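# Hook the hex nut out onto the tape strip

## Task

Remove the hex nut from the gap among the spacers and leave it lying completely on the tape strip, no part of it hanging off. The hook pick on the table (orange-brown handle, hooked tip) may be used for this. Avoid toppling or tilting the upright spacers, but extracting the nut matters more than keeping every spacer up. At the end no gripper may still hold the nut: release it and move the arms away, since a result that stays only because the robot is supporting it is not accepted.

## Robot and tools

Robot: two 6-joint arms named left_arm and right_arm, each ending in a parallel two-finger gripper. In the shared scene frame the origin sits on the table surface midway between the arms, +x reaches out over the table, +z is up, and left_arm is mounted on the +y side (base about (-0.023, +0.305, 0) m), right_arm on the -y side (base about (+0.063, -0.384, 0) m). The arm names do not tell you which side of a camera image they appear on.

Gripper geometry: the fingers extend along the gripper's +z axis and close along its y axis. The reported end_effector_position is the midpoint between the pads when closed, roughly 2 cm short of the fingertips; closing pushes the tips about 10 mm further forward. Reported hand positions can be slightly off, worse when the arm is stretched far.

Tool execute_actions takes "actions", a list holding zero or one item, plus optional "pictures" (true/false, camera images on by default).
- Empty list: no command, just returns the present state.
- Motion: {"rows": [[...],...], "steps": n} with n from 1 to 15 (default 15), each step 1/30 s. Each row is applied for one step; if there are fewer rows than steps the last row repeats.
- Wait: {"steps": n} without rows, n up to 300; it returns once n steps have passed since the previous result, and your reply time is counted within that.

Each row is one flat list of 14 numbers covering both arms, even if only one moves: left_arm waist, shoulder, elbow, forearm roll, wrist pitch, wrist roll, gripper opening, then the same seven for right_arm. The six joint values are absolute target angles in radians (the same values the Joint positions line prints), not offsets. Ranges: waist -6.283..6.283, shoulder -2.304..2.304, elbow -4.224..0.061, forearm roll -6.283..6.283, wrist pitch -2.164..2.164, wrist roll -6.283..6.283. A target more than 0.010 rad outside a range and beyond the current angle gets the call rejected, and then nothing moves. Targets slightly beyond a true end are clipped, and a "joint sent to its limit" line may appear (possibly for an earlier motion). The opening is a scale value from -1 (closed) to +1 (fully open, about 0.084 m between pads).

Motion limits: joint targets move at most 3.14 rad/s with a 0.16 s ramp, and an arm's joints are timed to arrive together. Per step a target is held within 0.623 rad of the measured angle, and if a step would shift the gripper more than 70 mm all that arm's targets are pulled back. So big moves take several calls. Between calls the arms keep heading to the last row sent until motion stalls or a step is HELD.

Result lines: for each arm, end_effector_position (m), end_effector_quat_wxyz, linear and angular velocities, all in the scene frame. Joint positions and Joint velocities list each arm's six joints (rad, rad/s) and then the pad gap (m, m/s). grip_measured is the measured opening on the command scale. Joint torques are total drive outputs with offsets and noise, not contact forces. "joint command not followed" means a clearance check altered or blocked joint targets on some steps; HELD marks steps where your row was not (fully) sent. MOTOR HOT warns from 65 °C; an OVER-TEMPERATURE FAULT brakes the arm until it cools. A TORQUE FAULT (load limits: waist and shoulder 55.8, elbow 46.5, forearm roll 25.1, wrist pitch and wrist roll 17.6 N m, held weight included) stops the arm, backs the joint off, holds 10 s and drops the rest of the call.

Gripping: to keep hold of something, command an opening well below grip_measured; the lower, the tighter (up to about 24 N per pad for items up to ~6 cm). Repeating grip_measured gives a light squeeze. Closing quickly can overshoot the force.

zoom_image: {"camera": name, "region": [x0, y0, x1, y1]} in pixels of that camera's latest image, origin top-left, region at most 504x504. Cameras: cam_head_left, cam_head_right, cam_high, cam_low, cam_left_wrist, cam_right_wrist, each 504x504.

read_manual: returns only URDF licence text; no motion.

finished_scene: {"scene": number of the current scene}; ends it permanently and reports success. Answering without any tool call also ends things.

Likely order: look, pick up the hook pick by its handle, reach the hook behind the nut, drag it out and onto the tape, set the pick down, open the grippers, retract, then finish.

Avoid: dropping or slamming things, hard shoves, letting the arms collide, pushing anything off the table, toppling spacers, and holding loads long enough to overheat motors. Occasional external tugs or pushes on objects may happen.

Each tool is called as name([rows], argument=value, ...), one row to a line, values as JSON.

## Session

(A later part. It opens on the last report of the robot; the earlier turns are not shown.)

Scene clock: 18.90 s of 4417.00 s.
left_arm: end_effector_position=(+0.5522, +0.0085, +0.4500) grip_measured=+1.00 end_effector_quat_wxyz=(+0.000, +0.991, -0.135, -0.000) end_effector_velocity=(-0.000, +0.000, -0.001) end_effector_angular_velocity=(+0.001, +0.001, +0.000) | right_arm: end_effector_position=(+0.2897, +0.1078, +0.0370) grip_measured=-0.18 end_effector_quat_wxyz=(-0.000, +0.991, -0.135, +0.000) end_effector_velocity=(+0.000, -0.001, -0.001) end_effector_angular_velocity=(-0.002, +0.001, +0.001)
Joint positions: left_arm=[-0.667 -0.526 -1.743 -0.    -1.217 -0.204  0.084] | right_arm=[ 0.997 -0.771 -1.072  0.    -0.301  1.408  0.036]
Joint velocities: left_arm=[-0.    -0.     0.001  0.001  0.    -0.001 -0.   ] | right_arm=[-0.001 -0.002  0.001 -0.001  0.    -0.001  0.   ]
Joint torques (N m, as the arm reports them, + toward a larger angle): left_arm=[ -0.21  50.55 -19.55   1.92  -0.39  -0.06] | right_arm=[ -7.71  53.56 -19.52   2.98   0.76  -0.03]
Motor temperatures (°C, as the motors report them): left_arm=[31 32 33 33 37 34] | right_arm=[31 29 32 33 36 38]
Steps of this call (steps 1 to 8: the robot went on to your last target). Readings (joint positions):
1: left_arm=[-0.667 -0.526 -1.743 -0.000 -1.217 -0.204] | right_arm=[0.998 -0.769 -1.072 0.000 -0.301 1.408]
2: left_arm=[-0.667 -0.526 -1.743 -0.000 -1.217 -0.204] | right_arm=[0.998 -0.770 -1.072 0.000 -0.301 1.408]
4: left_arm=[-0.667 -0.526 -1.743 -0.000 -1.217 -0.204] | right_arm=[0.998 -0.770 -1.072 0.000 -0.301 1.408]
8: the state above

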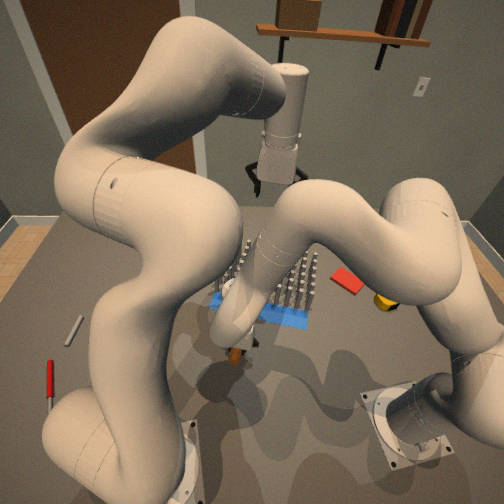

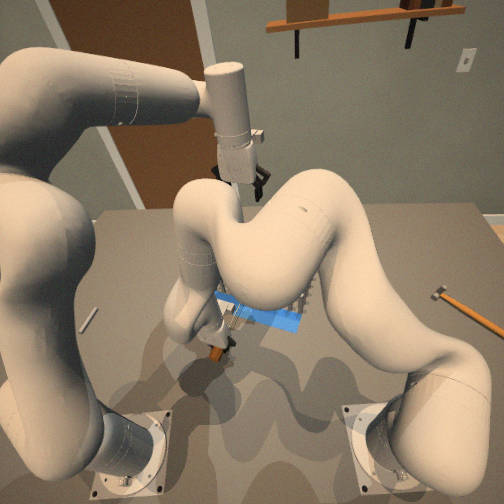

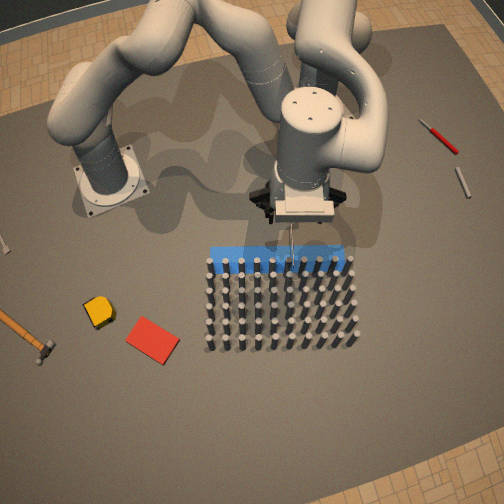

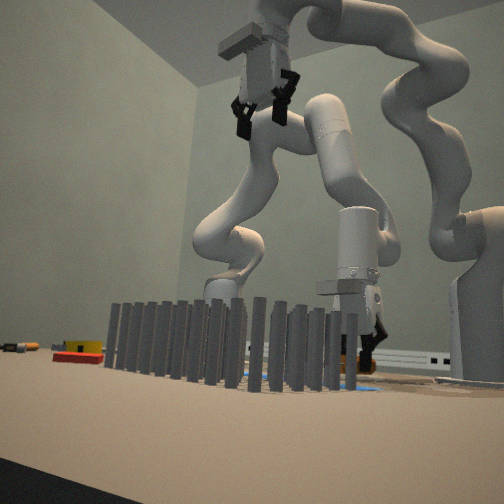

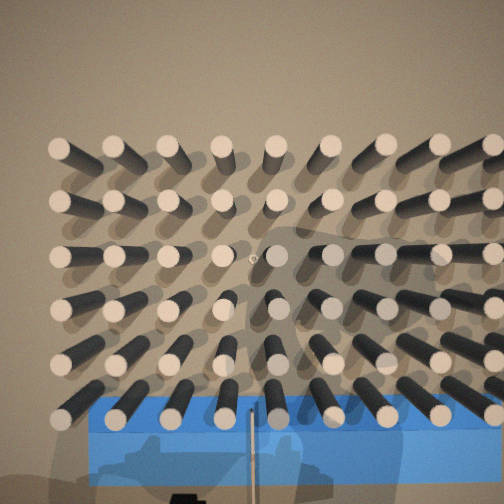

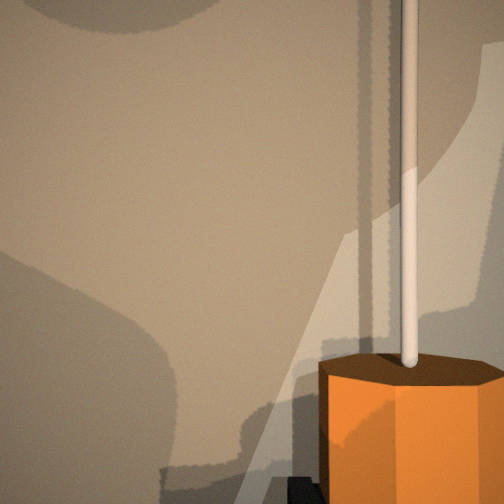

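execute_actions([
  {"rows": [[-0.6667, -0.5259, -1.7431, 0.0, -1.2172, -0.2037, 1, 0.9195, -0.7840, -1.0987, 0.0, -0.3147, 1.3301, -0.7]], "steps": 10},
], pictures=false)

execute_actions([
  {"rows": [[-0.6667, -0.5259, -1.7431, 0.0, -1.2172, -0.2037, 1, 0.8432, -0.8025, -1.1356, 0.0, -0.3331, 1.2538, -0.7]], "steps": 10},
], pictures=false)

execute_actions([
  {"rows": [[-0.6667, -0.5259, -1.7431, 0.0, -1.2172, -0.2037, 1, 0.7769, -0.8243, -1.1789, 0.0, -0.3546, 1.1875, -0.7]], "steps": 15},
], pictures=false)

execute_actions([
  {"steps": 8},
])

zoom_image(camera="cam_left_wrist", region=[214, 219, 294, 299])

Scene clock: 21.67 s of 4417.00 s.
left_arm: end_effector_position=(+0.5522, +0.0085, +0.4500) grip_measured=+1.00 end_effector_quat_wxyz=(+0.000, +0.991, -0.135, -0.000) end_effector_velocity=(-0.000, +0.000, +0.001) end_effector_angular_velocity=(-0.001, -0.000, +0.000) | right_arm: end_effector_position=(+0.3310, +0.0962, +0.0370) grip_measured=-0.18 end_effector_quat_wxyz=(+0.000, +0.991, -0.134, -0.000) end_effector_velocity=(-0.002, +0.001, -0.000) end_effector_angular_velocity=(-0.003, +0.002, +0.015)
Joint positions: left_arm=[-0.667 -0.526 -1.743  0.    -1.217 -0.204  0.084] | right_arm=[ 0.92  -0.784 -1.098 -0.    -0.315  1.331  0.036]
Joint velocities: left_arm=[ 0.     0.001  0.001 -0.     0.     0.     0.   ] | right_arm=[ 0.004 -0.001 -0.001 -0.    -0.004 -0.011 -0.   ]
Joint torques (N m, as the arm reports them, + toward a larger angle): left_arm=[ -0.89  53.84 -20.54   1.    -0.37  -0.16] | right_arm=[ -6.84  54.87 -19.1    2.87   0.69  -0.17]
Motor temperatures (°C, as the motors report them): left_arm=[31 32 33 33 37 34] | right_arm=[31 29 32 33 36 38]
Steps of this call (steps 1 to 15: the robot went on to your last target; steps 16 to 73: nothing new was sent; steps 74 to 83: all 10 steps of this action). Readings (joint positions):
74: left_arm=[-0.667 -0.526 -1.743 -0.000 -1.217 -0.204] | right_arm=[0.997 -0.771 -1.072 0.000 -0.301 1.408]
75: left_arm=[-0.667 -0.526 -1.743 -0.000 -1.217 -0.204] | right_arm=[0.993 -0.772 -1.074 0.000 -0.302 1.401]
77: left_arm=[-0.667 -0.526 -1.743 0.000 -1.217 -0.204] | right_arm=[0.953 -0.779 -1.088 0.000 -0.309 1.362]
81: left_arm=[-0.667 -0.526 -1.743 -0.000 -1.217 -0.204] | right_arm=[0.920 -0.784 -1.098 -0.000 -0.314 1.333]
83: the state above

Scene clock: 22.00 s of 4417.00 s.
left_arm: end_effector_position=(+0.5522, +0.0085, +0.4500) grip_measured=+1.00 end_effector_quat_wxyz=(+0.000, +0.991, -0.135, -0.000) end_effector_velocity=(+0.001, +0.001, +0.001) end_effector_angular_velocity=(-0.000, -0.002, +0.002) | right_arm: end_effector_position=(+0.3732, +0.0840, +0.0370) grip_measured=-0.18 end_effector_quat_wxyz=(+0.000, +0.991, -0.134, -0.000) end_effector_velocity=(-0.002, +0.001, +0.000) end_effector_angular_velocity=(-0.003, +0.002, +0.014)
Joint positions: left_arm=[-0.667 -0.526 -1.743  0.    -1.217 -0.204  0.084] | right_arm=[ 0.844 -0.802 -1.135 -0.    -0.333  1.255  0.036]
Joint velocities: left_arm=[ 0.001  0.    -0.001  0.     0.    -0.001 -0.   ] | right_arm=[ 0.004 -0.001 -0.002  0.001 -0.005 -0.011  0.   ]
Joint torques (N m, as the arm reports them, + toward a larger angle): left_arm=[  0.74  53.19 -20.11   1.26  -0.03  -0.16] | right_arm=[ -6.18  54.78 -19.16   2.86   0.67   0.24]
Motor temperatures (°C, as the motors report them): left_arm=[31 32 33 33 37 34] | right_arm=[31 29 32 33 36 38]
Steps of this call (steps 1 to 10: all 10 steps of this action). Readings (joint positions):
1: left_arm=[-0.667 -0.526 -1.743 0.000 -1.217 -0.204] | right_arm=[0.920 -0.784 -1.099 0.000 -0.315 1.330]
2: left_arm=[-0.667 -0.526 -1.743 -0.000 -1.217 -0.204] | right_arm=[0.916 -0.785 -1.101 0.000 -0.317 1.323]
4: left_arm=[-0.667 -0.526 -1.743 -0.000 -1.217 -0.204] | right_arm=[0.877 -0.795 -1.120 0.000 -0.326 1.285]
8: left_arm=[-0.667 -0.526 -1.743 0.000 -1.217 -0.204] | right_arm=[0.844 -0.802 -1.135 -0.000 -0.332 1.256]
10: the state above

Scene clock: 22.50 s of 4417.00 s.
left_arm: end_effector_position=(+0.5522, +0.0085, +0.4500) grip_measured=+1.00 end_effector_quat_wxyz=(+0.000, +0.991, -0.135, -0.000) end_effector_velocity=(-0.000, -0.001, -0.000) end_effector_angular_velocity=(-0.001, +0.001, -0.000) | right_arm: end_effector_position=(+0.4118, +0.0730, +0.0369) grip_measured=-0.18 end_effector_quat_wxyz=(+0.000, +0.991, -0.134, -0.000) end_effector_velocity=(+0.002, -0.000, +0.000) end_effector_angular_velocity=(+0.001, -0.001, -0.003)
Joint positions: left_arm=[-0.667 -0.526 -1.743 -0.    -1.217 -0.204  0.084] | right_arm=[ 0.777 -0.824 -1.179  0.    -0.355  1.188  0.036]
Joint velocities: left_arm=[-0.001 -0.     0.    -0.001  0.    -0.    -0.   ] | right_arm=[-0.003 -0.001 -0.002  0.     0.    -0.    -0.   ]
Joint torques (N m, as the arm reports them, + toward a larger angle): left_arm=[ -2.07  52.78 -20.82   1.82  -0.32  -0.21] | right_arm=[ -6.1   56.29 -20.06   2.65   0.48  -0.03]
Motor temperatures (°C, as the motors report them): left_arm=[31 32 33 33 37 34] | right_arm=[31 29 32 33 36 38]
Steps of this call (steps 1 to 15: all 15 steps of this action). Readings (joint positions):
1: left_arm=[-0.667 -0.526 -1.743 -0.000 -1.217 -0.204] | right_arm=[0.844 -0.802 -1.135 0.000 -0.333 1.254]
2: left_arm=[-0.667 -0.526 -1.743 -0.000 -1.217 -0.204] | right_arm=[0.839 -0.804 -1.139 0.000 -0.336 1.247]
4: left_arm=[-0.667 -0.526 -1.743 0.000 -1.217 -0.204] | right_arm=[0.804 -0.816 -1.162 0.000 -0.347 1.212]
8: left_arm=[-0.667 -0.526 -1.743 0.000 -1.217 -0.204] | right_arm=[0.777 -0.824 -1.178 -0.000 -0.354 1.190]
15: the state above

Scene clock: 22.77 s of 4417.00 s.
left_arm: end_effector_position=(+0.5522, +0.0085, +0.4500) grip_measured=+1.00 end_effector_quat_wxyz=(+0.000, +0.991, -0.135, -0.000) end_effector_velocity=(+0.001, +0.000, -0.000) end_effector_angular_velocity=(+0.003, -0.001, -0.001) | right_arm: end_effector_position=(+0.4121, +0.0729, +0.0369) grip_measured=-0.18 end_effector_quat_wxyz=(+0.000, +0.991, -0.134, -0.000) end_effector_velocity=(+0.000, -0.000, +0.000) end_effector_angular_velocity=(+0.000, -0.000, -0.000)
Joint positions: left_arm=[-0.667 -0.526 -1.743  0.    -1.217 -0.204  0.084] | right_arm=[ 0.777 -0.824 -1.179  0.    -0.355  1.188  0.036]
Joint velocities: left_arm=[-0.001 -0.001 -0.001  0.003 -0.    -0.     0.   ] | right_arm=[-0.001  0.    -0.    -0.    -0.    -0.     0.   ]
Joint torques (N m, as the arm reports them, + toward a larger angle): left_arm=[ -2.76  51.21 -20.36   1.44  -0.44   0.08] | right_arm=[ -5.94  57.84 -20.28   2.68   0.66  -0.09]
Motor temperatures (°C, as the motors report them): left_arm=[31 32 33 33 37 34] | right_arm=[31 29 32 33 36 38]
Steps of this call (steps 1 to 8: the robot went on to your last target). Readings (joint positions):
1: left_arm=[-0.667 -0.526 -1.743 -0.000 -1.217 -0.204] | right_arm=[0.777 -0.824 -1.179 0.000 -0.355 1.188]
2: left_arm=[-0.667 -0.526 -1.743 -0.000 -1.217 -0.204] | right_arm=[0.777 -0.824 -1.179 0.000 -0.355 1.188]
4: left_arm=[-0.667 -0.526 -1.743 0.000 -1.217 -0.204] | right_arm=[0.777 -0.824 -1.179 0.000 -0.355 1.188]
8: the state above

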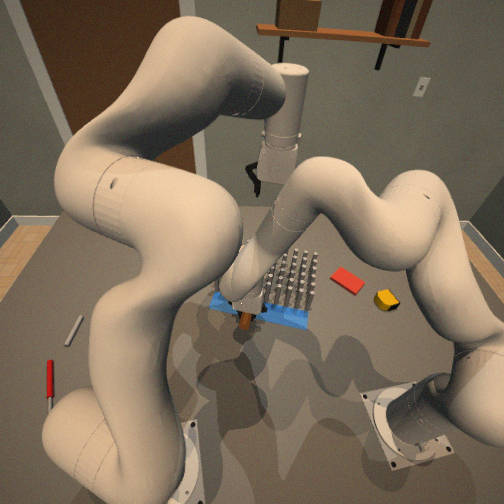

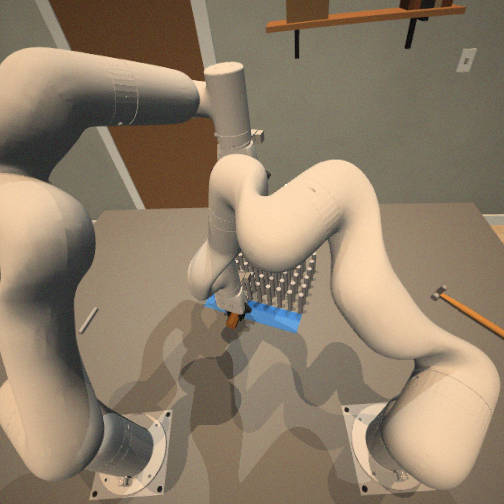

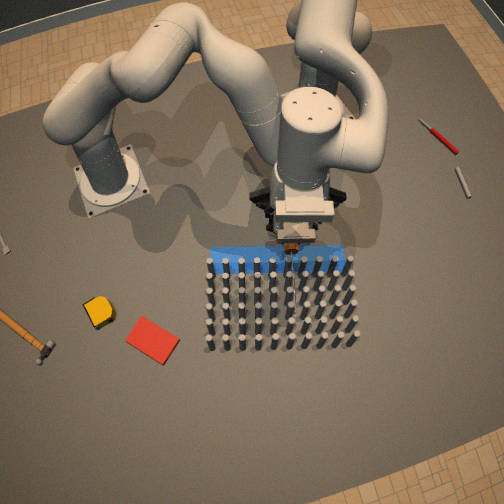

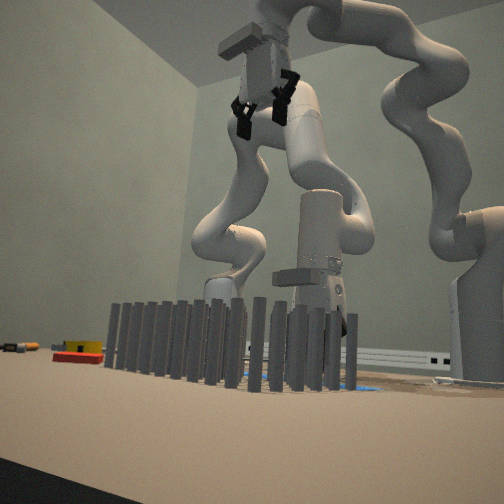

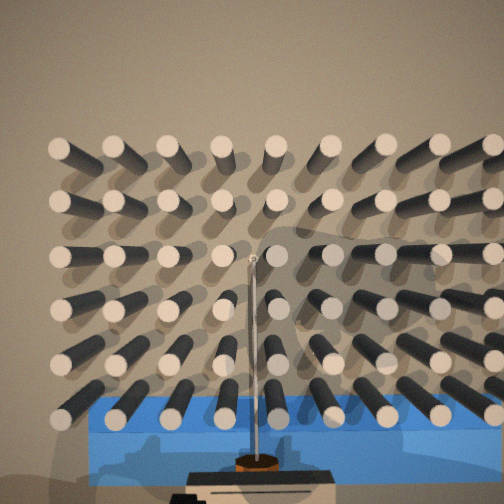

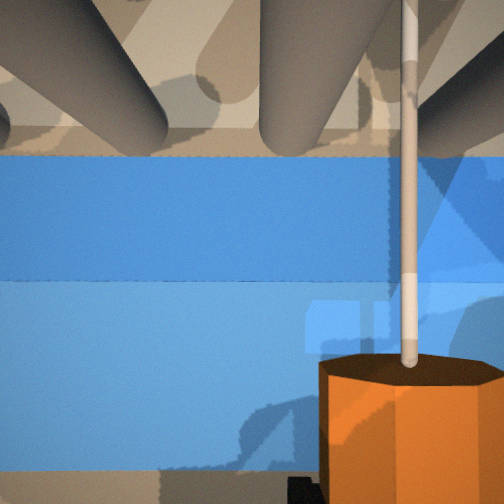

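Region (214, 219, 294, 299) of cam_left_wrist's 504x504 image, scaled by 6.300, with more detail than that image has.

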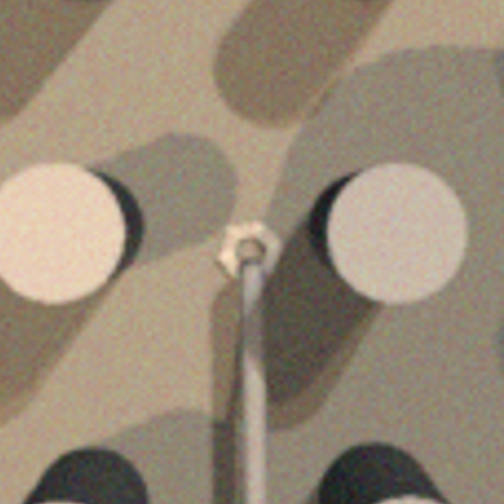

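execute_actions([
  {"rows": [[-0.6667, -0.5259, -1.7431, 0.0, -1.2172, -0.2037, 1, 0.7719, -0.8266, -1.1837, 0.0, -0.3571, 1.1825, -0.7]], "steps": 15},
])

zoom_image(camera="cam_left_wrist", region=[214, 219, 294, 299])

Scene clock: 25.27 s of 4417.00 s.
left_arm: end_effector_position=(+0.5522, +0.0085, +0.4500) grip_measured=+1.00 end_effector_quat_wxyz=(+0.000, +0.991, -0.135, -0.000) end_effector_velocity=(-0.000, -0.000, +0.000) end_effector_angular_velocity=(-0.000, -0.000, +0.000) | right_arm: end_effector_position=(+0.4153, +0.0723, +0.0370) grip_measured=-0.18 end_effector_quat_wxyz=(+0.000, +0.991, -0.135, +0.000) end_effector_velocity=(-0.000, -0.001, -0.000) end_effector_angular_velocity=(-0.001, +0.001, -0.002)
Joint positions: left_arm=[-0.667 -0.526 -1.743 -0.    -1.217 -0.204  0.084] | right_arm=[ 0.772 -0.827 -1.184  0.    -0.357  1.183  0.036]
Joint velocities: left_arm=[-0.001  0.001  0.    -0.    -0.    -0.001  0.   ] | right_arm=[-0.    -0.     0.001 -0.     0.     0.002  0.   ]
Joint torques (N m, as the arm reports them, + toward a larger angle): left_arm=[ -1.42  54.93 -19.49   1.75  -0.34   0.2 ] | right_arm=[ -6.52  57.14 -20.08   2.27   0.71  -0.06]
Motor temperatures (°C, as the motors report them): left_arm=[31 32 33 33 37 34] | right_arm=[31 29 32 33 36 38]
Steps of this call (steps 1 to 15: the robot went on to your last target; steps 16 to 60: nothing new was sent; steps 61 to 75: all 15 steps of this action). Readings (joint positions):
61: left_arm=[-0.667 -0.526 -1.743 0.000 -1.217 -0.204] | right_arm=[0.777 -0.824 -1.179 -0.000 -0.355 1.187]
62: left_arm=[-0.667 -0.526 -1.743 -0.000 -1.217 -0.204] | right_arm=[0.776 -0.825 -1.180 0.000 -0.355 1.186]
64: left_arm=[-0.667 -0.526 -1.743 0.000 -1.217 -0.204] | right_arm=[0.773 -0.826 -1.183 -0.000 -0.356 1.184]
68: left_arm=[-0.667 -0.526 -1.743 -0.000 -1.217 -0.204] | right_arm=[0.772 -0.827 -1.184 -0.000 -0.357 1.183]
75: the state above

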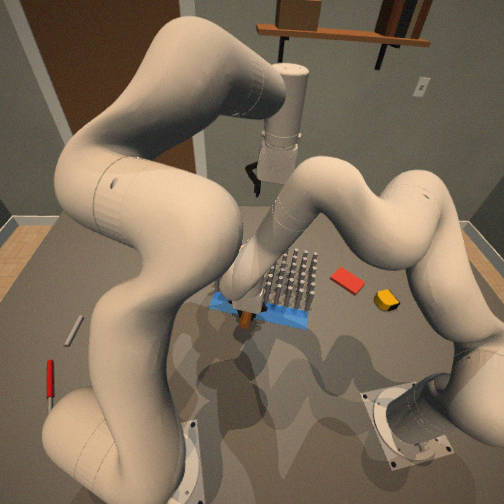

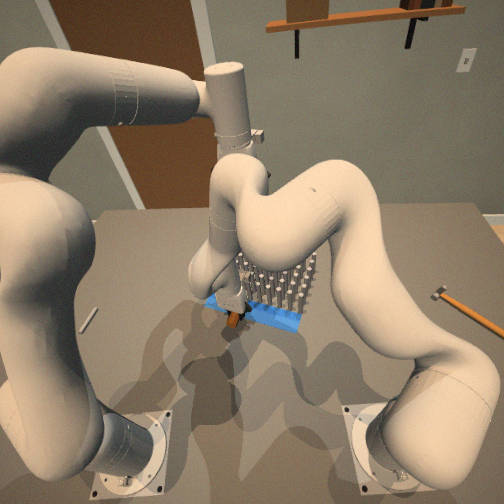

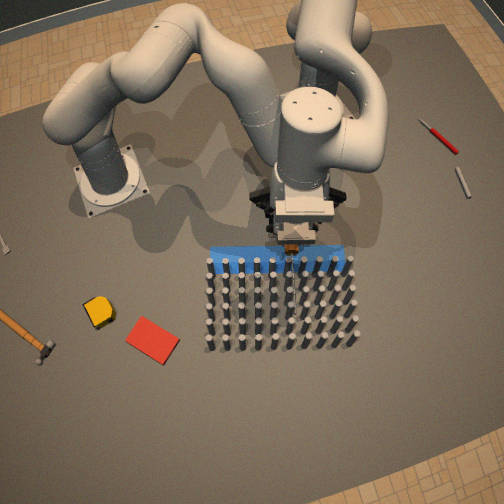

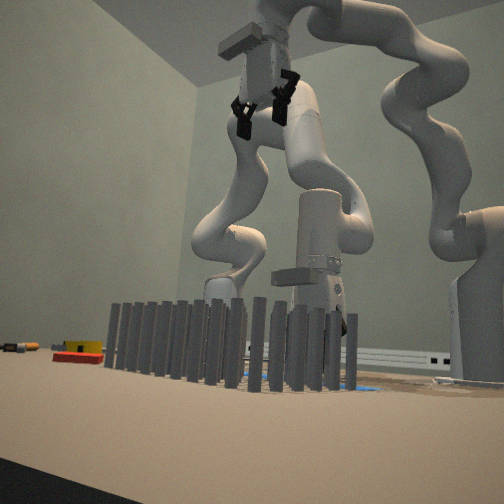

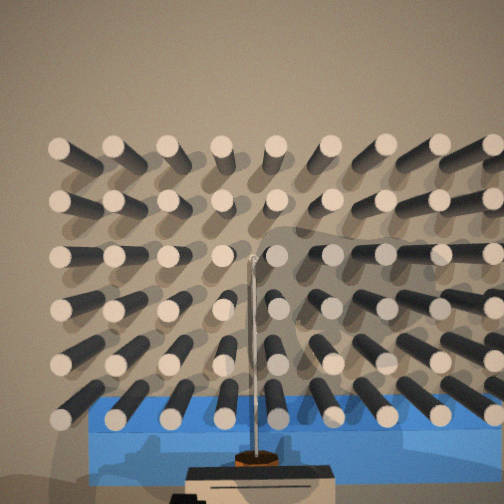

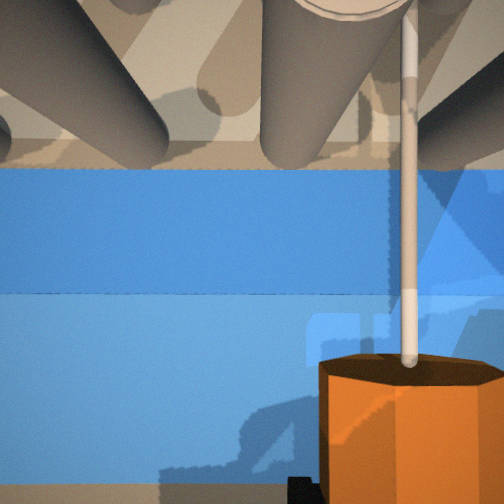

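Region (214, 219, 294, 299) of cam_left_wrist's 504x504 image, scaled by 6.300, with more detail than that image has.

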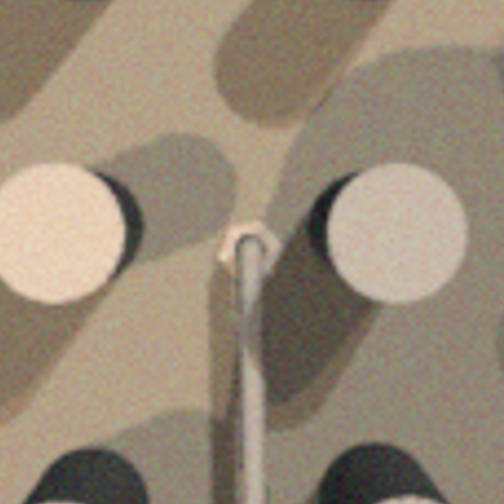

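execute_actions([
  {"rows": [[-0.6667, -0.5259, -1.7431, 0.0, -1.2172, -0.2037, 1, 0.7719, -0.8310, -1.1848, 0.0, -0.3538, 1.1825, -0.7], [-0.6667, -0.5259, -1.7431, 0.0, -1.2172, -0.2037, 1, 0.7719, -0.8353, -1.1859, 0.0, -0.3505, 1.1825, -0.7], [-0.6667, -0.5259, -1.7431, 0.0, -1.2172, -0.2037, 1, 0.7719, -0.8397, -1.1869, 0.0, -0.3473, 1.1825, -0.7], [-0.6667, -0.5259, -1.7431, 0.0, -1.2172, -0.2037, 1, 0.7719, -0.8440, -1.1880, 0.0, -0.3440, 1.1825, -0.7], [-0.6667, -0.5259, -1.7431, 0.0, -1.2172, -0.2037, 1, 0.7719, -0.8484, -1.1891, 0.0, -0.3407, 1.1825, -0.7]], "steps": 15},
])

zoom_image(camera="cam_left_wrist", region=[214, 219, 294, 299])

Scene clock: 26.80 s of 4417.00 s.
left_arm: end_effector_position=(+0.5522, +0.0085, +0.4500) grip_measured=+1.00 end_effector_quat_wxyz=(+0.000, +0.991, -0.135, -0.000) end_effector_velocity=(-0.000, +0.000, +0.000) end_effector_angular_velocity=(-0.001, +0.000, +0.001) | right_arm: end_effector_position=(+0.4153, +0.0723, +0.0261) grip_measured=-0.18 end_effector_quat_wxyz=(-0.000, +0.991, -0.135, +0.000) end_effector_velocity=(-0.000, -0.001, -0.001) end_effector_angular_velocity=(-0.001, +0.001, +0.000)
Joint positions: left_arm=[-0.667 -0.526 -1.743  0.    -1.217 -0.204  0.084] | right_arm=[ 0.772 -0.848 -1.189  0.    -0.341  1.182  0.036]
Joint velocities: left_arm=[ 0.     0.001  0.    -0.001  0.     0.    -0.   ] | right_arm=[ 0.    -0.001  0.001  0.     0.    -0.    -0.   ]
Joint torques (N m, as the arm reports them, + toward a larger angle): left_arm=[ -0.75  51.54 -19.26   1.5   -0.54  -0.04] | right_arm=[ -4.93  57.03 -20.11   2.54   0.78  -0.02]
Motor temperatures (°C, as the motors report them): left_arm=[31 32 33 33 37 34] | right_arm=[31 29 32 33 36 38]
Steps of this call (steps 1 to 15: the robot went on to your last target; steps 16 to 31: nothing new was sent; steps 32 to 46: all 15 steps of this action). Readings (joint positions):
32: left_arm=[-0.667 -0.526 -1.743 0.000 -1.217 -0.204] | right_arm=[0.772 -0.827 -1.184 -0.000 -0.357 1.183]
33: left_arm=[-0.667 -0.526 -1.743 0.000 -1.217 -0.204] | right_arm=[0.772 -0.828 -1.184 0.000 -0.356 1.183]
35: left_arm=[-0.667 -0.526 -1.743 -0.000 -1.217 -0.204] | right_arm=[0.772 -0.833 -1.186 0.000 -0.352 1.182]
39: left_arm=[-0.667 -0.526 -1.743 0.000 -1.217 -0.204] | right_arm=[0.772 -0.847 -1.188 -0.000 -0.342 1.183]
46: the state above

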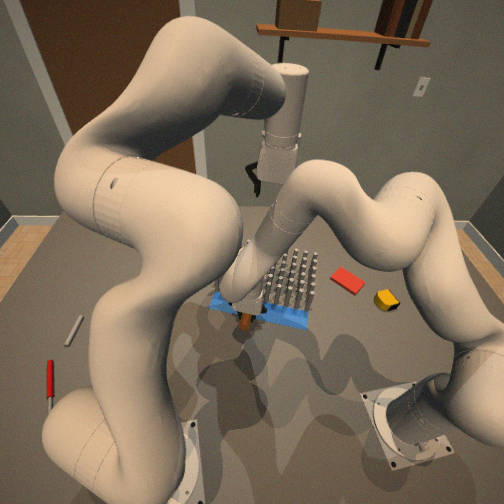

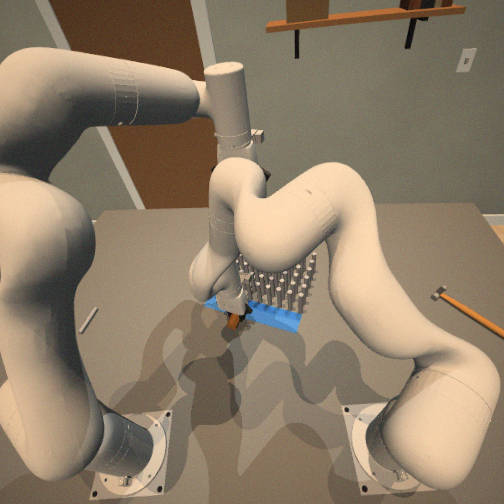

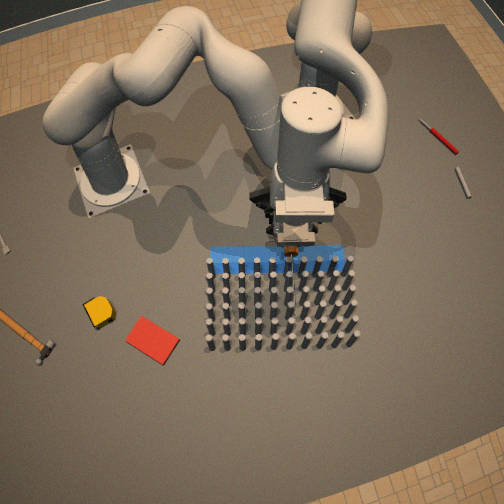

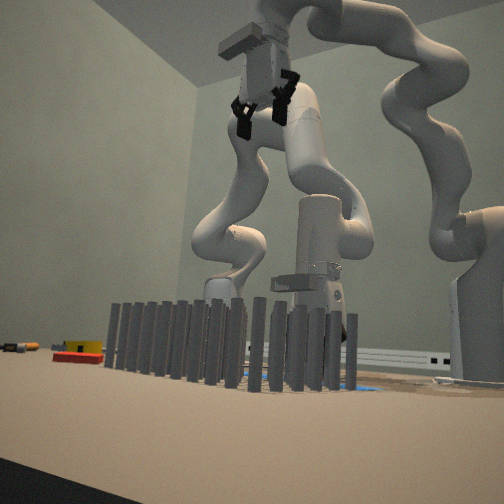

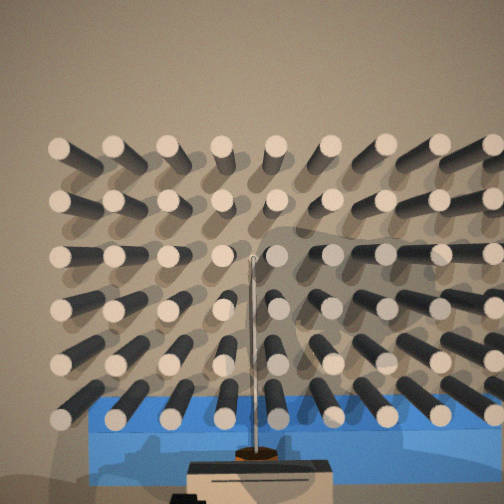

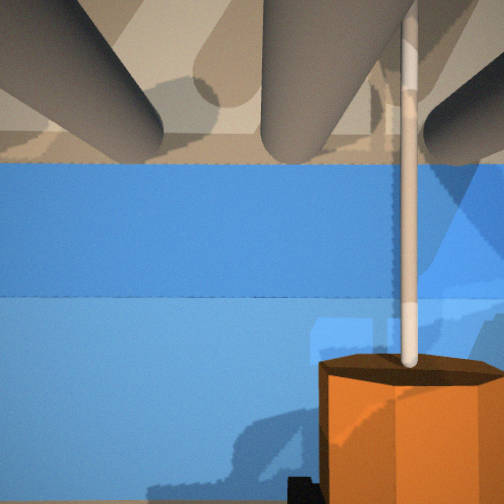

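Region (214, 219, 294, 299) of cam_left_wrist's 504x504 image, scaled by 6.300, with more detail than that image has.

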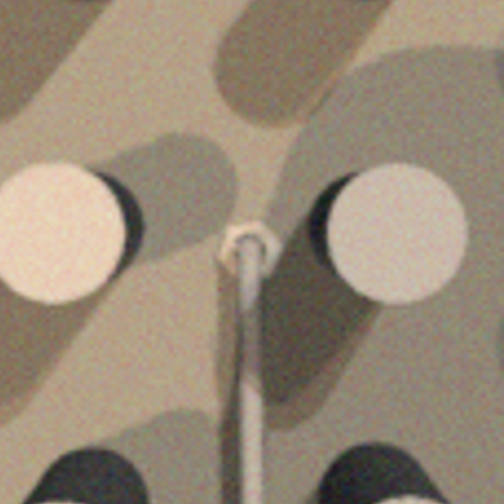

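execute_actions([
  {"rows": [[-0.6667, -0.5259, -1.7431, 0.0, -1.2172, -0.2037, 1, 0.7804, -0.8458, -1.1838, 0.0, -0.3380, 1.1910, -0.7], [-0.6667, -0.5259, -1.7431, 0.0, -1.2172, -0.2037, 1, 0.7890, -0.8432, -1.1785, 0.0, -0.3353, 1.1996, -0.7], [-0.6667, -0.5259, -1.7431, 0.0, -1.2172, -0.2037, 1, 0.7975, -0.8405, -1.1731, 0.0, -0.3326, 1.2081, -0.7], [-0.6667, -0.5259, -1.7431, 0.0, -1.2172, -0.2037, 1, 0.8060, -0.8379, -1.1678, 0.0, -0.3299, 1.2166, -0.7], [-0.6667, -0.5259, -1.7431, 0.0, -1.2172, -0.2037, 1, 0.8145, -0.8353, -1.1625, 0.0, -0.3272, 1.2251, -0.7], [-0.6667, -0.5259, -1.7431, 0.0, -1.2172, -0.2037, 1, 0.8231, -0.8327, -1.1572, 0.0, -0.3245, 1.2337, -0.7], [-0.6667, -0.5259, -1.7431, 0.0, -1.2172, -0.2037, 1, 0.8316, -0.8300, -1.1518, 0.0, -0.3218, 1.2422, -0.7], [-0.6667, -0.5259, -1.7431, 0.0, -1.2172, -0.2037, 1, 0.8401, -0.8274, -1.1465, 0.0, -0.3191, 1.2507, -0.7]], "steps": 14},
])

zoom_image(camera="cam_left_wrist", region=[200, 240, 300, 340])

Scene clock: 29.47 s of 4417.00 s.
left_arm: end_effector_position=(+0.5522, +0.0085, +0.4500) grip_measured=+1.00 end_effector_quat_wxyz=(+0.000, +0.991, -0.135, -0.000) end_effector_velocity=(+0.000, +0.001, +0.001) end_effector_angular_velocity=(+0.000, -0.001, -0.001) | right_arm: end_effector_position=(+0.3764, +0.0842, +0.0260) grip_measured=-0.18 end_effector_quat_wxyz=(+0.000, +0.991, -0.134, -0.000) end_effector_velocity=(-0.001, -0.001, -0.000) end_effector_angular_velocity=(+0.001, -0.002, -0.011)
Joint positions: left_arm=[-0.667 -0.526 -1.743  0.    -1.217 -0.204  0.084] | right_arm=[ 0.84  -0.828 -1.147  0.    -0.319  1.25   0.036]
Joint velocities: left_arm=[ 0.001  0.001  0.     0.001  0.     0.001 -0.   ] | right_arm=[ 0.001  0.002  0.005 -0.002  0.005  0.014 -0.   ]
Joint torques (N m, as the arm reports them, + toward a larger angle): left_arm=[  0.57  51.58 -19.88   1.13  -0.26  -0.14] | right_arm=[ -6.65  54.89 -19.96   3.07   0.77  -0.18]
Motor temperatures (°C, as the motors report them): left_arm=[31 32 33 33 37 34] | right_arm=[31 29 32 33 36 38]
Steps of this call (steps 1 to 15: the robot went on to your last target; steps 16 to 66: nothing new was sent; steps 67 to 80: all 14 steps of this action). Readings (joint positions):
67: left_arm=[-0.667 -0.526 -1.743 0.000 -1.217 -0.204] | right_arm=[0.772 -0.848 -1.189 -0.000 -0.341 1.183]
68: left_arm=[-0.667 -0.526 -1.743 0.000 -1.217 -0.204] | right_arm=[0.774 -0.848 -1.188 -0.000 -0.340 1.185]
70: left_arm=[-0.667 -0.526 -1.743 -0.000 -1.217 -0.204] | right_arm=[0.784 -0.844 -1.181 -0.000 -0.336 1.196]
74: left_arm=[-0.667 -0.526 -1.743 0.000 -1.217 -0.204] | right_arm=[0.817 -0.835 -1.161 0.000 -0.326 1.227]
80: the state above

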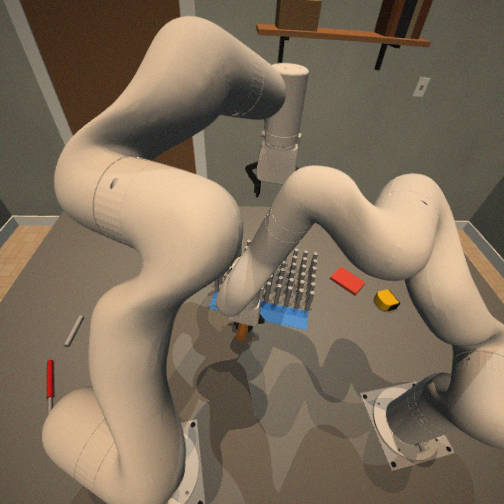

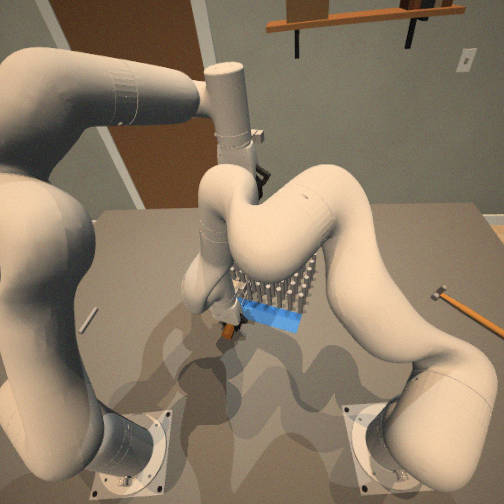

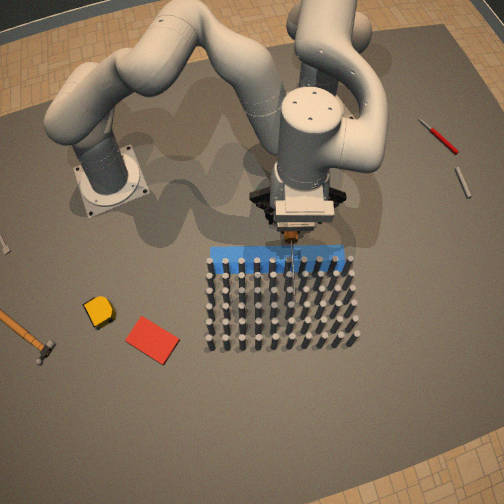

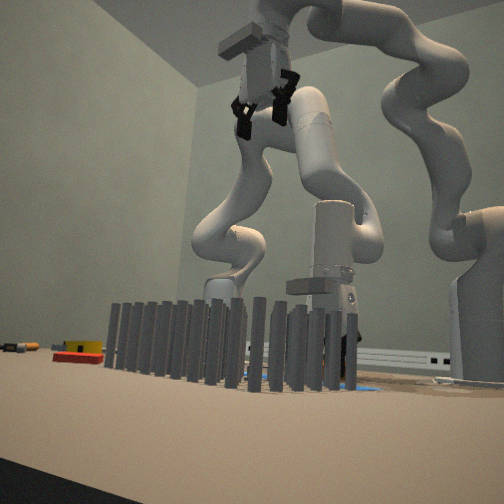

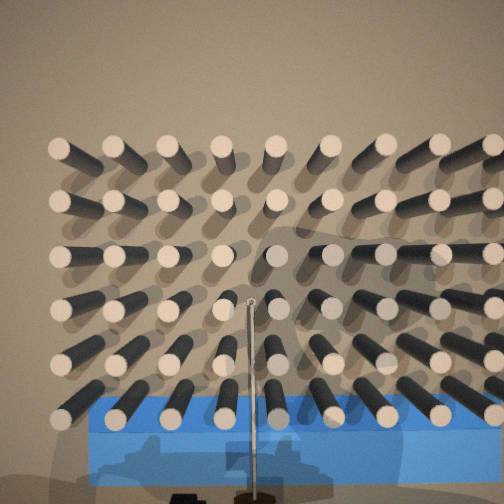

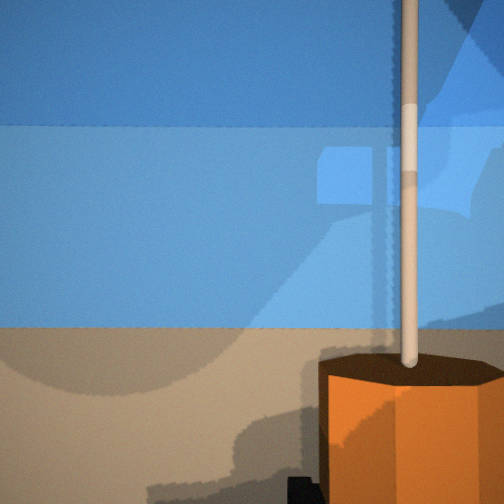

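Region (200, 240, 300, 340) of cam_left_wrist's 504x504 image, scaled by 5.040, with more detail than that image has.

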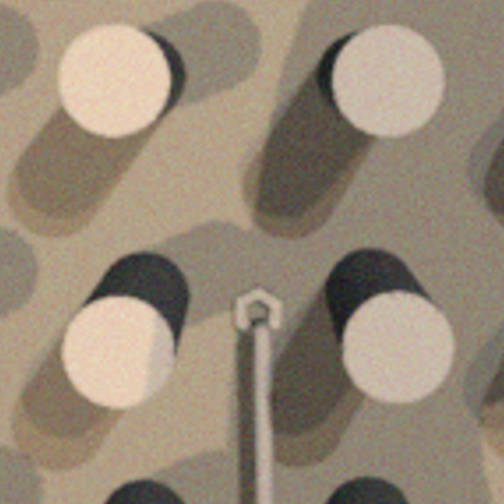

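execute_actions([
  {"rows": [[-0.6667, -0.5259, -1.7431, 0.0, -1.2172, -0.2037, 1, 0.8492, -0.8253, -1.1421, 0.0, -0.3169, 1.2598, -0.7], [-0.6667, -0.5259, -1.7431, 0.0, -1.2172, -0.2037, 1, 0.8583, -0.8232, -1.1378, 0.0, -0.3146, 1.2689, -0.7], [-0.6667, -0.5259, -1.7431, 0.0, -1.2172, -0.2037, 1, 0.8674, -0.8211, -1.1334, 0.0, -0.3124, 1.2780, -0.7], [-0.6667, -0.5259, -1.7431, 0.0, -1.2172, -0.2037, 1, 0.8765, -0.8190, -1.1291, 0.0, -0.3101, 1.2871, -0.7], [-0.6667, -0.5259, -1.7431, 0.0, -1.2172, -0.2037, 1, 0.8856, -0.8168, -1.1247, 0.0, -0.3079, 1.2962, -0.7], [-0.6667, -0.5259, -1.7431, 0.0, -1.2172, -0.2037, 1, 0.8947, -0.8147, -1.1203, 0.0, -0.3056, 1.3053, -0.7], [-0.6667, -0.5259, -1.7431, 0.0, -1.2172, -0.2037, 1, 0.9038, -0.8126, -1.1160, 0.0, -0.3034, 1.3144, -0.7], [-0.6667, -0.5259, -1.7431, 0.0, -1.2172, -0.2037, 1, 0.9129, -0.8105, -1.1116, 0.0, -0.3011, 1.3235, -0.7]], "steps": 8},
], pictures=false)

execute_actions([
  {"rows": [[-0.6667, -0.5259, -1.7431, 0.0, -1.2172, -0.2037, 1, 0.9221, -0.8090, -1.1086, 0.0, -0.2996, 1.3327, -0.7], [-0.6667, -0.5259, -1.7431, 0.0, -1.2172, -0.2037, 1, 0.9313, -0.8076, -1.1057, 0.0, -0.2981, 1.3419, -0.7], [-0.6667, -0.5259, -1.7431, 0.0, -1.2172, -0.2037, 1, 0.9404, -0.8061, -1.1027, 0.0, -0.2966, 1.3511, -0.7], [-0.6667, -0.5259, -1.7431, 0.0, -1.2172, -0.2037, 1, 0.9496, -0.8047, -1.0997, 0.0, -0.2951, 1.3603, -0.7], [-0.6667, -0.5259, -1.7431, 0.0, -1.2172, -0.2037, 1, 0.9588, -0.8032, -1.0967, 0.0, -0.2935, 1.3694, -0.7], [-0.6667, -0.5259, -1.7431, 0.0, -1.2172, -0.2037, 1, 0.9680, -0.8017, -1.0938, 0.0, -0.2920, 1.3786, -0.7], [-0.6667, -0.5259, -1.7431, 0.0, -1.2172, -0.2037, 1, 0.9771, -0.8003, -1.0908, 0.0, -0.2905, 1.3878, -0.7], [-0.6667, -0.5259, -1.7431, 0.0, -1.2172, -0.2037, 1, 0.9863, -0.7988, -1.0878, 0.0, -0.2890, 1.3970, -0.7]], "steps": 8},
], pictures=false)

execute_actions([
  {"rows": [[-0.6667, -0.5259, -1.7431, 0.0, -1.2172, -0.2037, 1, 0.9957, -0.7978, -1.0857, 0.0, -0.2879, 1.4064, -0.7], [-0.6667, -0.5259, -1.7431, 0.0, -1.2172, -0.2037, 1, 1.0051, -0.7967, -1.0835, 0.0, -0.2868, 1.4158, -0.7], [-0.6667, -0.5259, -1.7431, 0.0, -1.2172, -0.2037, 1, 1.0145, -0.7957, -1.0814, 0.0, -0.2857, 1.4251, -0.7], [-0.6667, -0.5259, -1.7431, 0.0, -1.2172, -0.2037, 1, 1.0239, -0.7946, -1.0792, 0.0, -0.2846, 1.4345, -0.7], [-0.6667, -0.5259, -1.7431, 0.0, -1.2172, -0.2037, 1, 1.0332, -0.7936, -1.0771, 0.0, -0.2835, 1.4439, -0.7], [-0.6667, -0.5259, -1.7431, 0.0, -1.2172, -0.2037, 1, 1.0426, -0.7925, -1.0749, 0.0, -0.2824, 1.4533, -0.7], [-0.6667, -0.5259, -1.7431, 0.0, -1.2172, -0.2037, 1, 1.0520, -0.7915, -1.0728, 0.0, -0.2813, 1.4626, -0.7], [-0.6667, -0.5259, -1.7431, 0.0, -1.2172, -0.2037, 1, 1.0614, -0.7904, -1.0706, 0.0, -0.2802, 1.4720, -0.7]], "steps": 15},
])

zoom_image(camera="cam_left_wrist", region=[185, 370, 319, 504])

Scene clock: 32.37 s of 4417.00 s.
left_arm: end_effector_position=(+0.5522, +0.0085, +0.4500) grip_measured=+1.00 end_effector_quat_wxyz=(+0.000, +0.991, -0.135, -0.000) end_effector_velocity=(+0.000, +0.000, +0.001) end_effector_angular_velocity=(+0.000, -0.002, +0.000) | right_arm: end_effector_position=(+0.3494, +0.0927, +0.0260) grip_measured=-0.18 end_effector_quat_wxyz=(+0.000, +0.991, -0.134, -0.000) end_effector_velocity=(-0.150, +0.042, -0.000) end_effector_angular_velocity=(-0.001, +0.001, +0.002)
Joint positions: left_arm=[-0.667 -0.526 -1.743  0.    -1.217 -0.204  0.084] | right_arm=[ 0.888 -0.816 -1.124  0.    -0.307  1.299  0.036]
Joint velocities: left_arm=[ 0.     0.001 -0.     0.001 -0.    -0.001 -0.   ] | right_arm=[ 0.27   0.063  0.129  0.     0.065  0.268 -0.   ]
Joint torques (N m, as the arm reports them, + toward a larger angle): left_arm=[ -1.78  53.19 -20.15   1.41  -0.29   0.13] | right_arm=[ -6.65  57.54 -20.35   2.58   0.86  -0.06]
Motor temperatures (°C, as the motors report them): left_arm=[31 32 33 33 37 34] | right_arm=[31 29 32 33 36 38]
Steps of this call (steps 1 to 15: the robot went on to your last target; steps 16 to 79: nothing new was sent; steps 80 to 87: all 8 steps of this action). Readings (joint positions):
80: left_arm=[-0.667 -0.526 -1.743 0.000 -1.217 -0.204] | right_arm=[0.840 -0.827 -1.146 -0.000 -0.319 1.251]
81: left_arm=[-0.667 -0.526 -1.743 -0.000 -1.217 -0.204] | right_arm=[0.842 -0.827 -1.145 -0.000 -0.318 1.253]
83: left_arm=[-0.667 -0.526 -1.743 -0.000 -1.217 -0.204] | right_arm=[0.853 -0.824 -1.140 -0.000 -0.316 1.265]
87: the state above

Scene clock: 32.63 s of 4417.00 s.
left_arm: end_effector_position=(+0.5522, +0.0085, +0.4500) grip_measured=+1.00 end_effector_quat_wxyz=(+0.000, +0.991, -0.135, -0.000) end_effector_velocity=(-0.000, +0.000, -0.001) end_effector_angular_velocity=(+0.001, +0.003, +0.002) | right_arm: end_effector_position=(+0.3102, +0.1045, +0.0260) grip_measured=-0.18 end_effector_quat_wxyz=(-0.000, +0.991, -0.134, +0.000) end_effector_velocity=(-0.146, +0.043, +0.000) end_effector_angular_velocity=(+0.001, -0.000, -0.001)
Joint positions: left_arm=[-0.667 -0.526 -1.743  0.    -1.217 -0.204  0.084] | right_arm=[ 0.961 -0.803 -1.096  0.    -0.293  1.371  0.036]
Joint velocities: left_arm=[ 0.001 -0.001  0.001 -0.    -0.    -0.001  0.   ] | right_arm=[ 0.273  0.044  0.089  0.     0.046  0.274 -0.   ]
Joint torques (N m, as the arm reports them, + toward a larger angle): left_arm=[ -1.44  52.87 -19.88   0.68  -0.56   0.06] | right_arm=[ -6.51  51.63 -19.11   2.65   0.85   0.24]
Motor temperatures (°C, as the motors report them): left_arm=[31 32 33 33 37 34] | right_arm=[31 29 32 33 36 38]
Steps of this call (steps 1 to 8: all 8 steps of this action). Readings (joint positions):
1: left_arm=[-0.667 -0.526 -1.743 -0.000 -1.217 -0.204] | right_arm=[0.897 -0.814 -1.119 0.000 -0.305 1.308]
2: left_arm=[-0.667 -0.526 -1.743 -0.000 -1.217 -0.204] | right_arm=[0.906 -0.812 -1.115 0.000 -0.303 1.317]
4: left_arm=[-0.667 -0.526 -1.743 -0.000 -1.217 -0.204] | right_arm=[0.924 -0.809 -1.108 0.000 -0.300 1.335]
8: the state above

Scene clock: 33.13 s of 4417.00 s.
left_arm: end_effector_position=(+0.5522, +0.0085, +0.4500) grip_measured=+1.00 end_effector_quat_wxyz=(+0.000, +0.991, -0.135, -0.000) end_effector_velocity=(+0.000, +0.001, +0.000) end_effector_angular_velocity=(+0.001, -0.001, -0.001) | right_arm: end_effector_position=(+0.2575, +0.1191, +0.0260) grip_measured=-0.18 end_effector_quat_wxyz=(-0.000, +0.991, -0.135, +0.000) end_effector_velocity=(-0.001, +0.000, -0.000) end_effector_angular_velocity=(+0.001, -0.000, -0.007)
Joint positions: left_arm=[-0.667 -0.526 -1.743  0.    -1.217 -0.204  0.084] | right_arm=[ 1.061 -0.79  -1.071 -0.    -0.28   1.471  0.036]
Joint velocities: left_arm=[ 0.001  0.001  0.001  0.001  0.     0.001 -0.   ] | right_arm=[ 0.002  0.     0.001  0.     0.002  0.008 -0.   ]
Joint torques (N m, as the arm reports them, + toward a larger angle): left_arm=[ -3.53  51.31 -21.47   0.74  -0.27  -0.04] | right_arm=[ -6.4   53.93 -18.72   3.01   0.64  -0.14]
Motor temperatures (°C, as the motors report them): left_arm=[31 32 33 33 37 34] | right_arm=[31 29 32 33 36 38]
Steps of this call (steps 1 to 15: all 15 steps of this action). Readings (joint positions):
1: left_arm=[-0.667 -0.526 -1.743 -0.000 -1.217 -0.204] | right_arm=[0.970 -0.801 -1.093 0.000 -0.292 1.381]
2: left_arm=[-0.667 -0.526 -1.743 -0.000 -1.217 -0.204] | right_arm=[0.979 -0.800 -1.090 0.000 -0.290 1.390]
4: left_arm=[-0.667 -0.526 -1.743 0.000 -1.217 -0.204] | right_arm=[0.998 -0.798 -1.085 -0.000 -0.288 1.408]
8: left_arm=[-0.667 -0.526 -1.743 -0.000 -1.217 -0.204] | right_arm=[1.035 -0.793 -1.077 0.000 -0.283 1.446]
15: the state above

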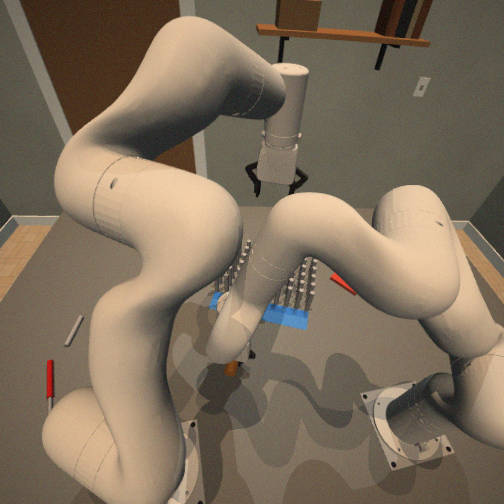

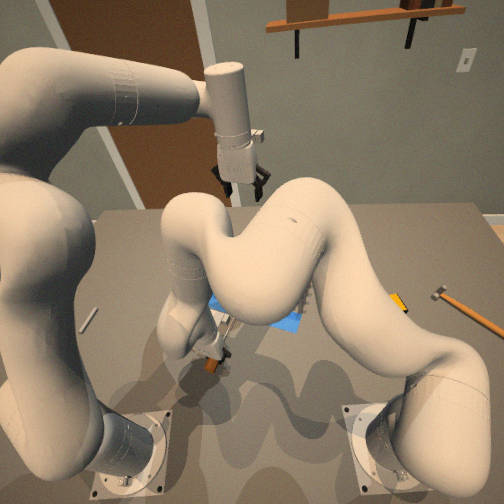

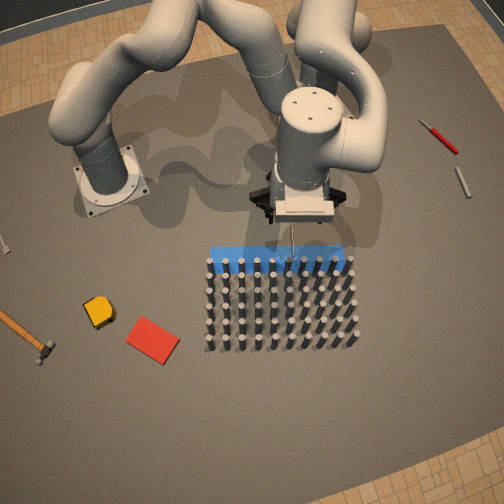

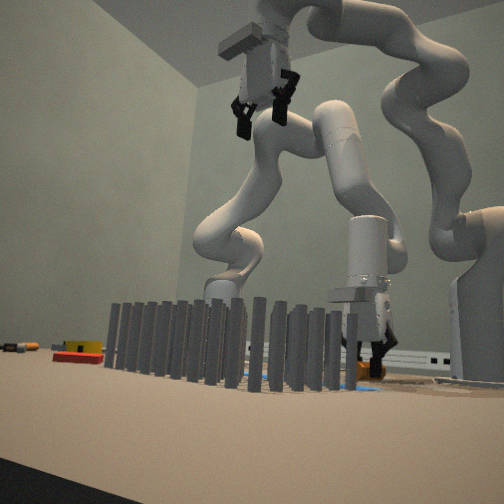

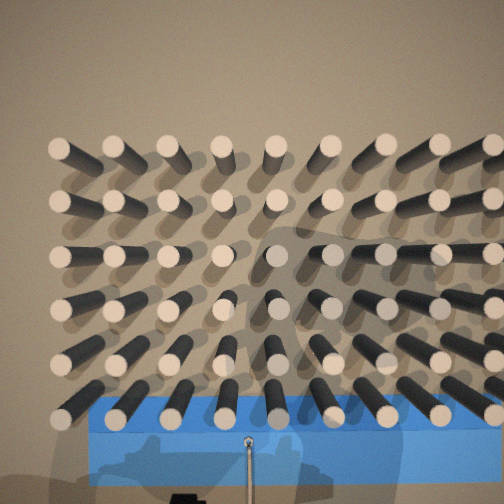

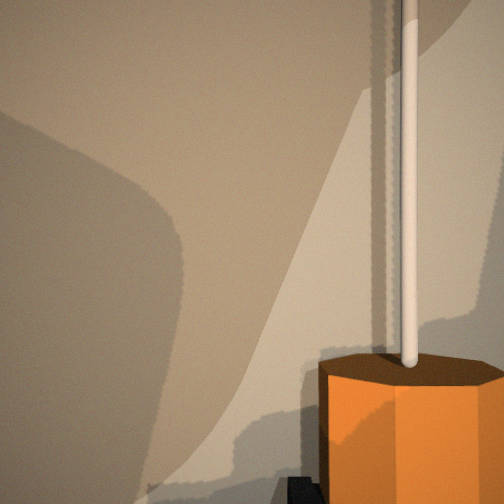

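Region (185, 370, 319, 504) of cam_left_wrist's 504x504 image, scaled by 3.761, with more detail than that image has.

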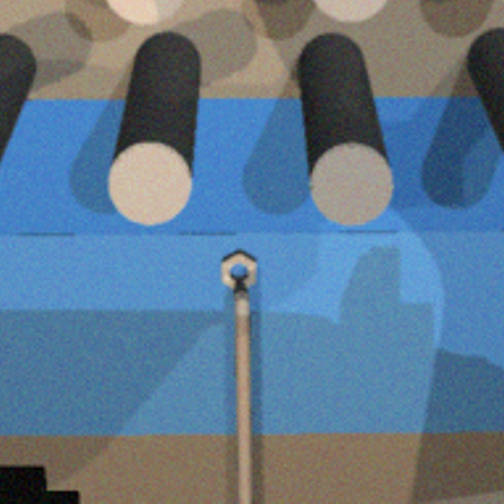

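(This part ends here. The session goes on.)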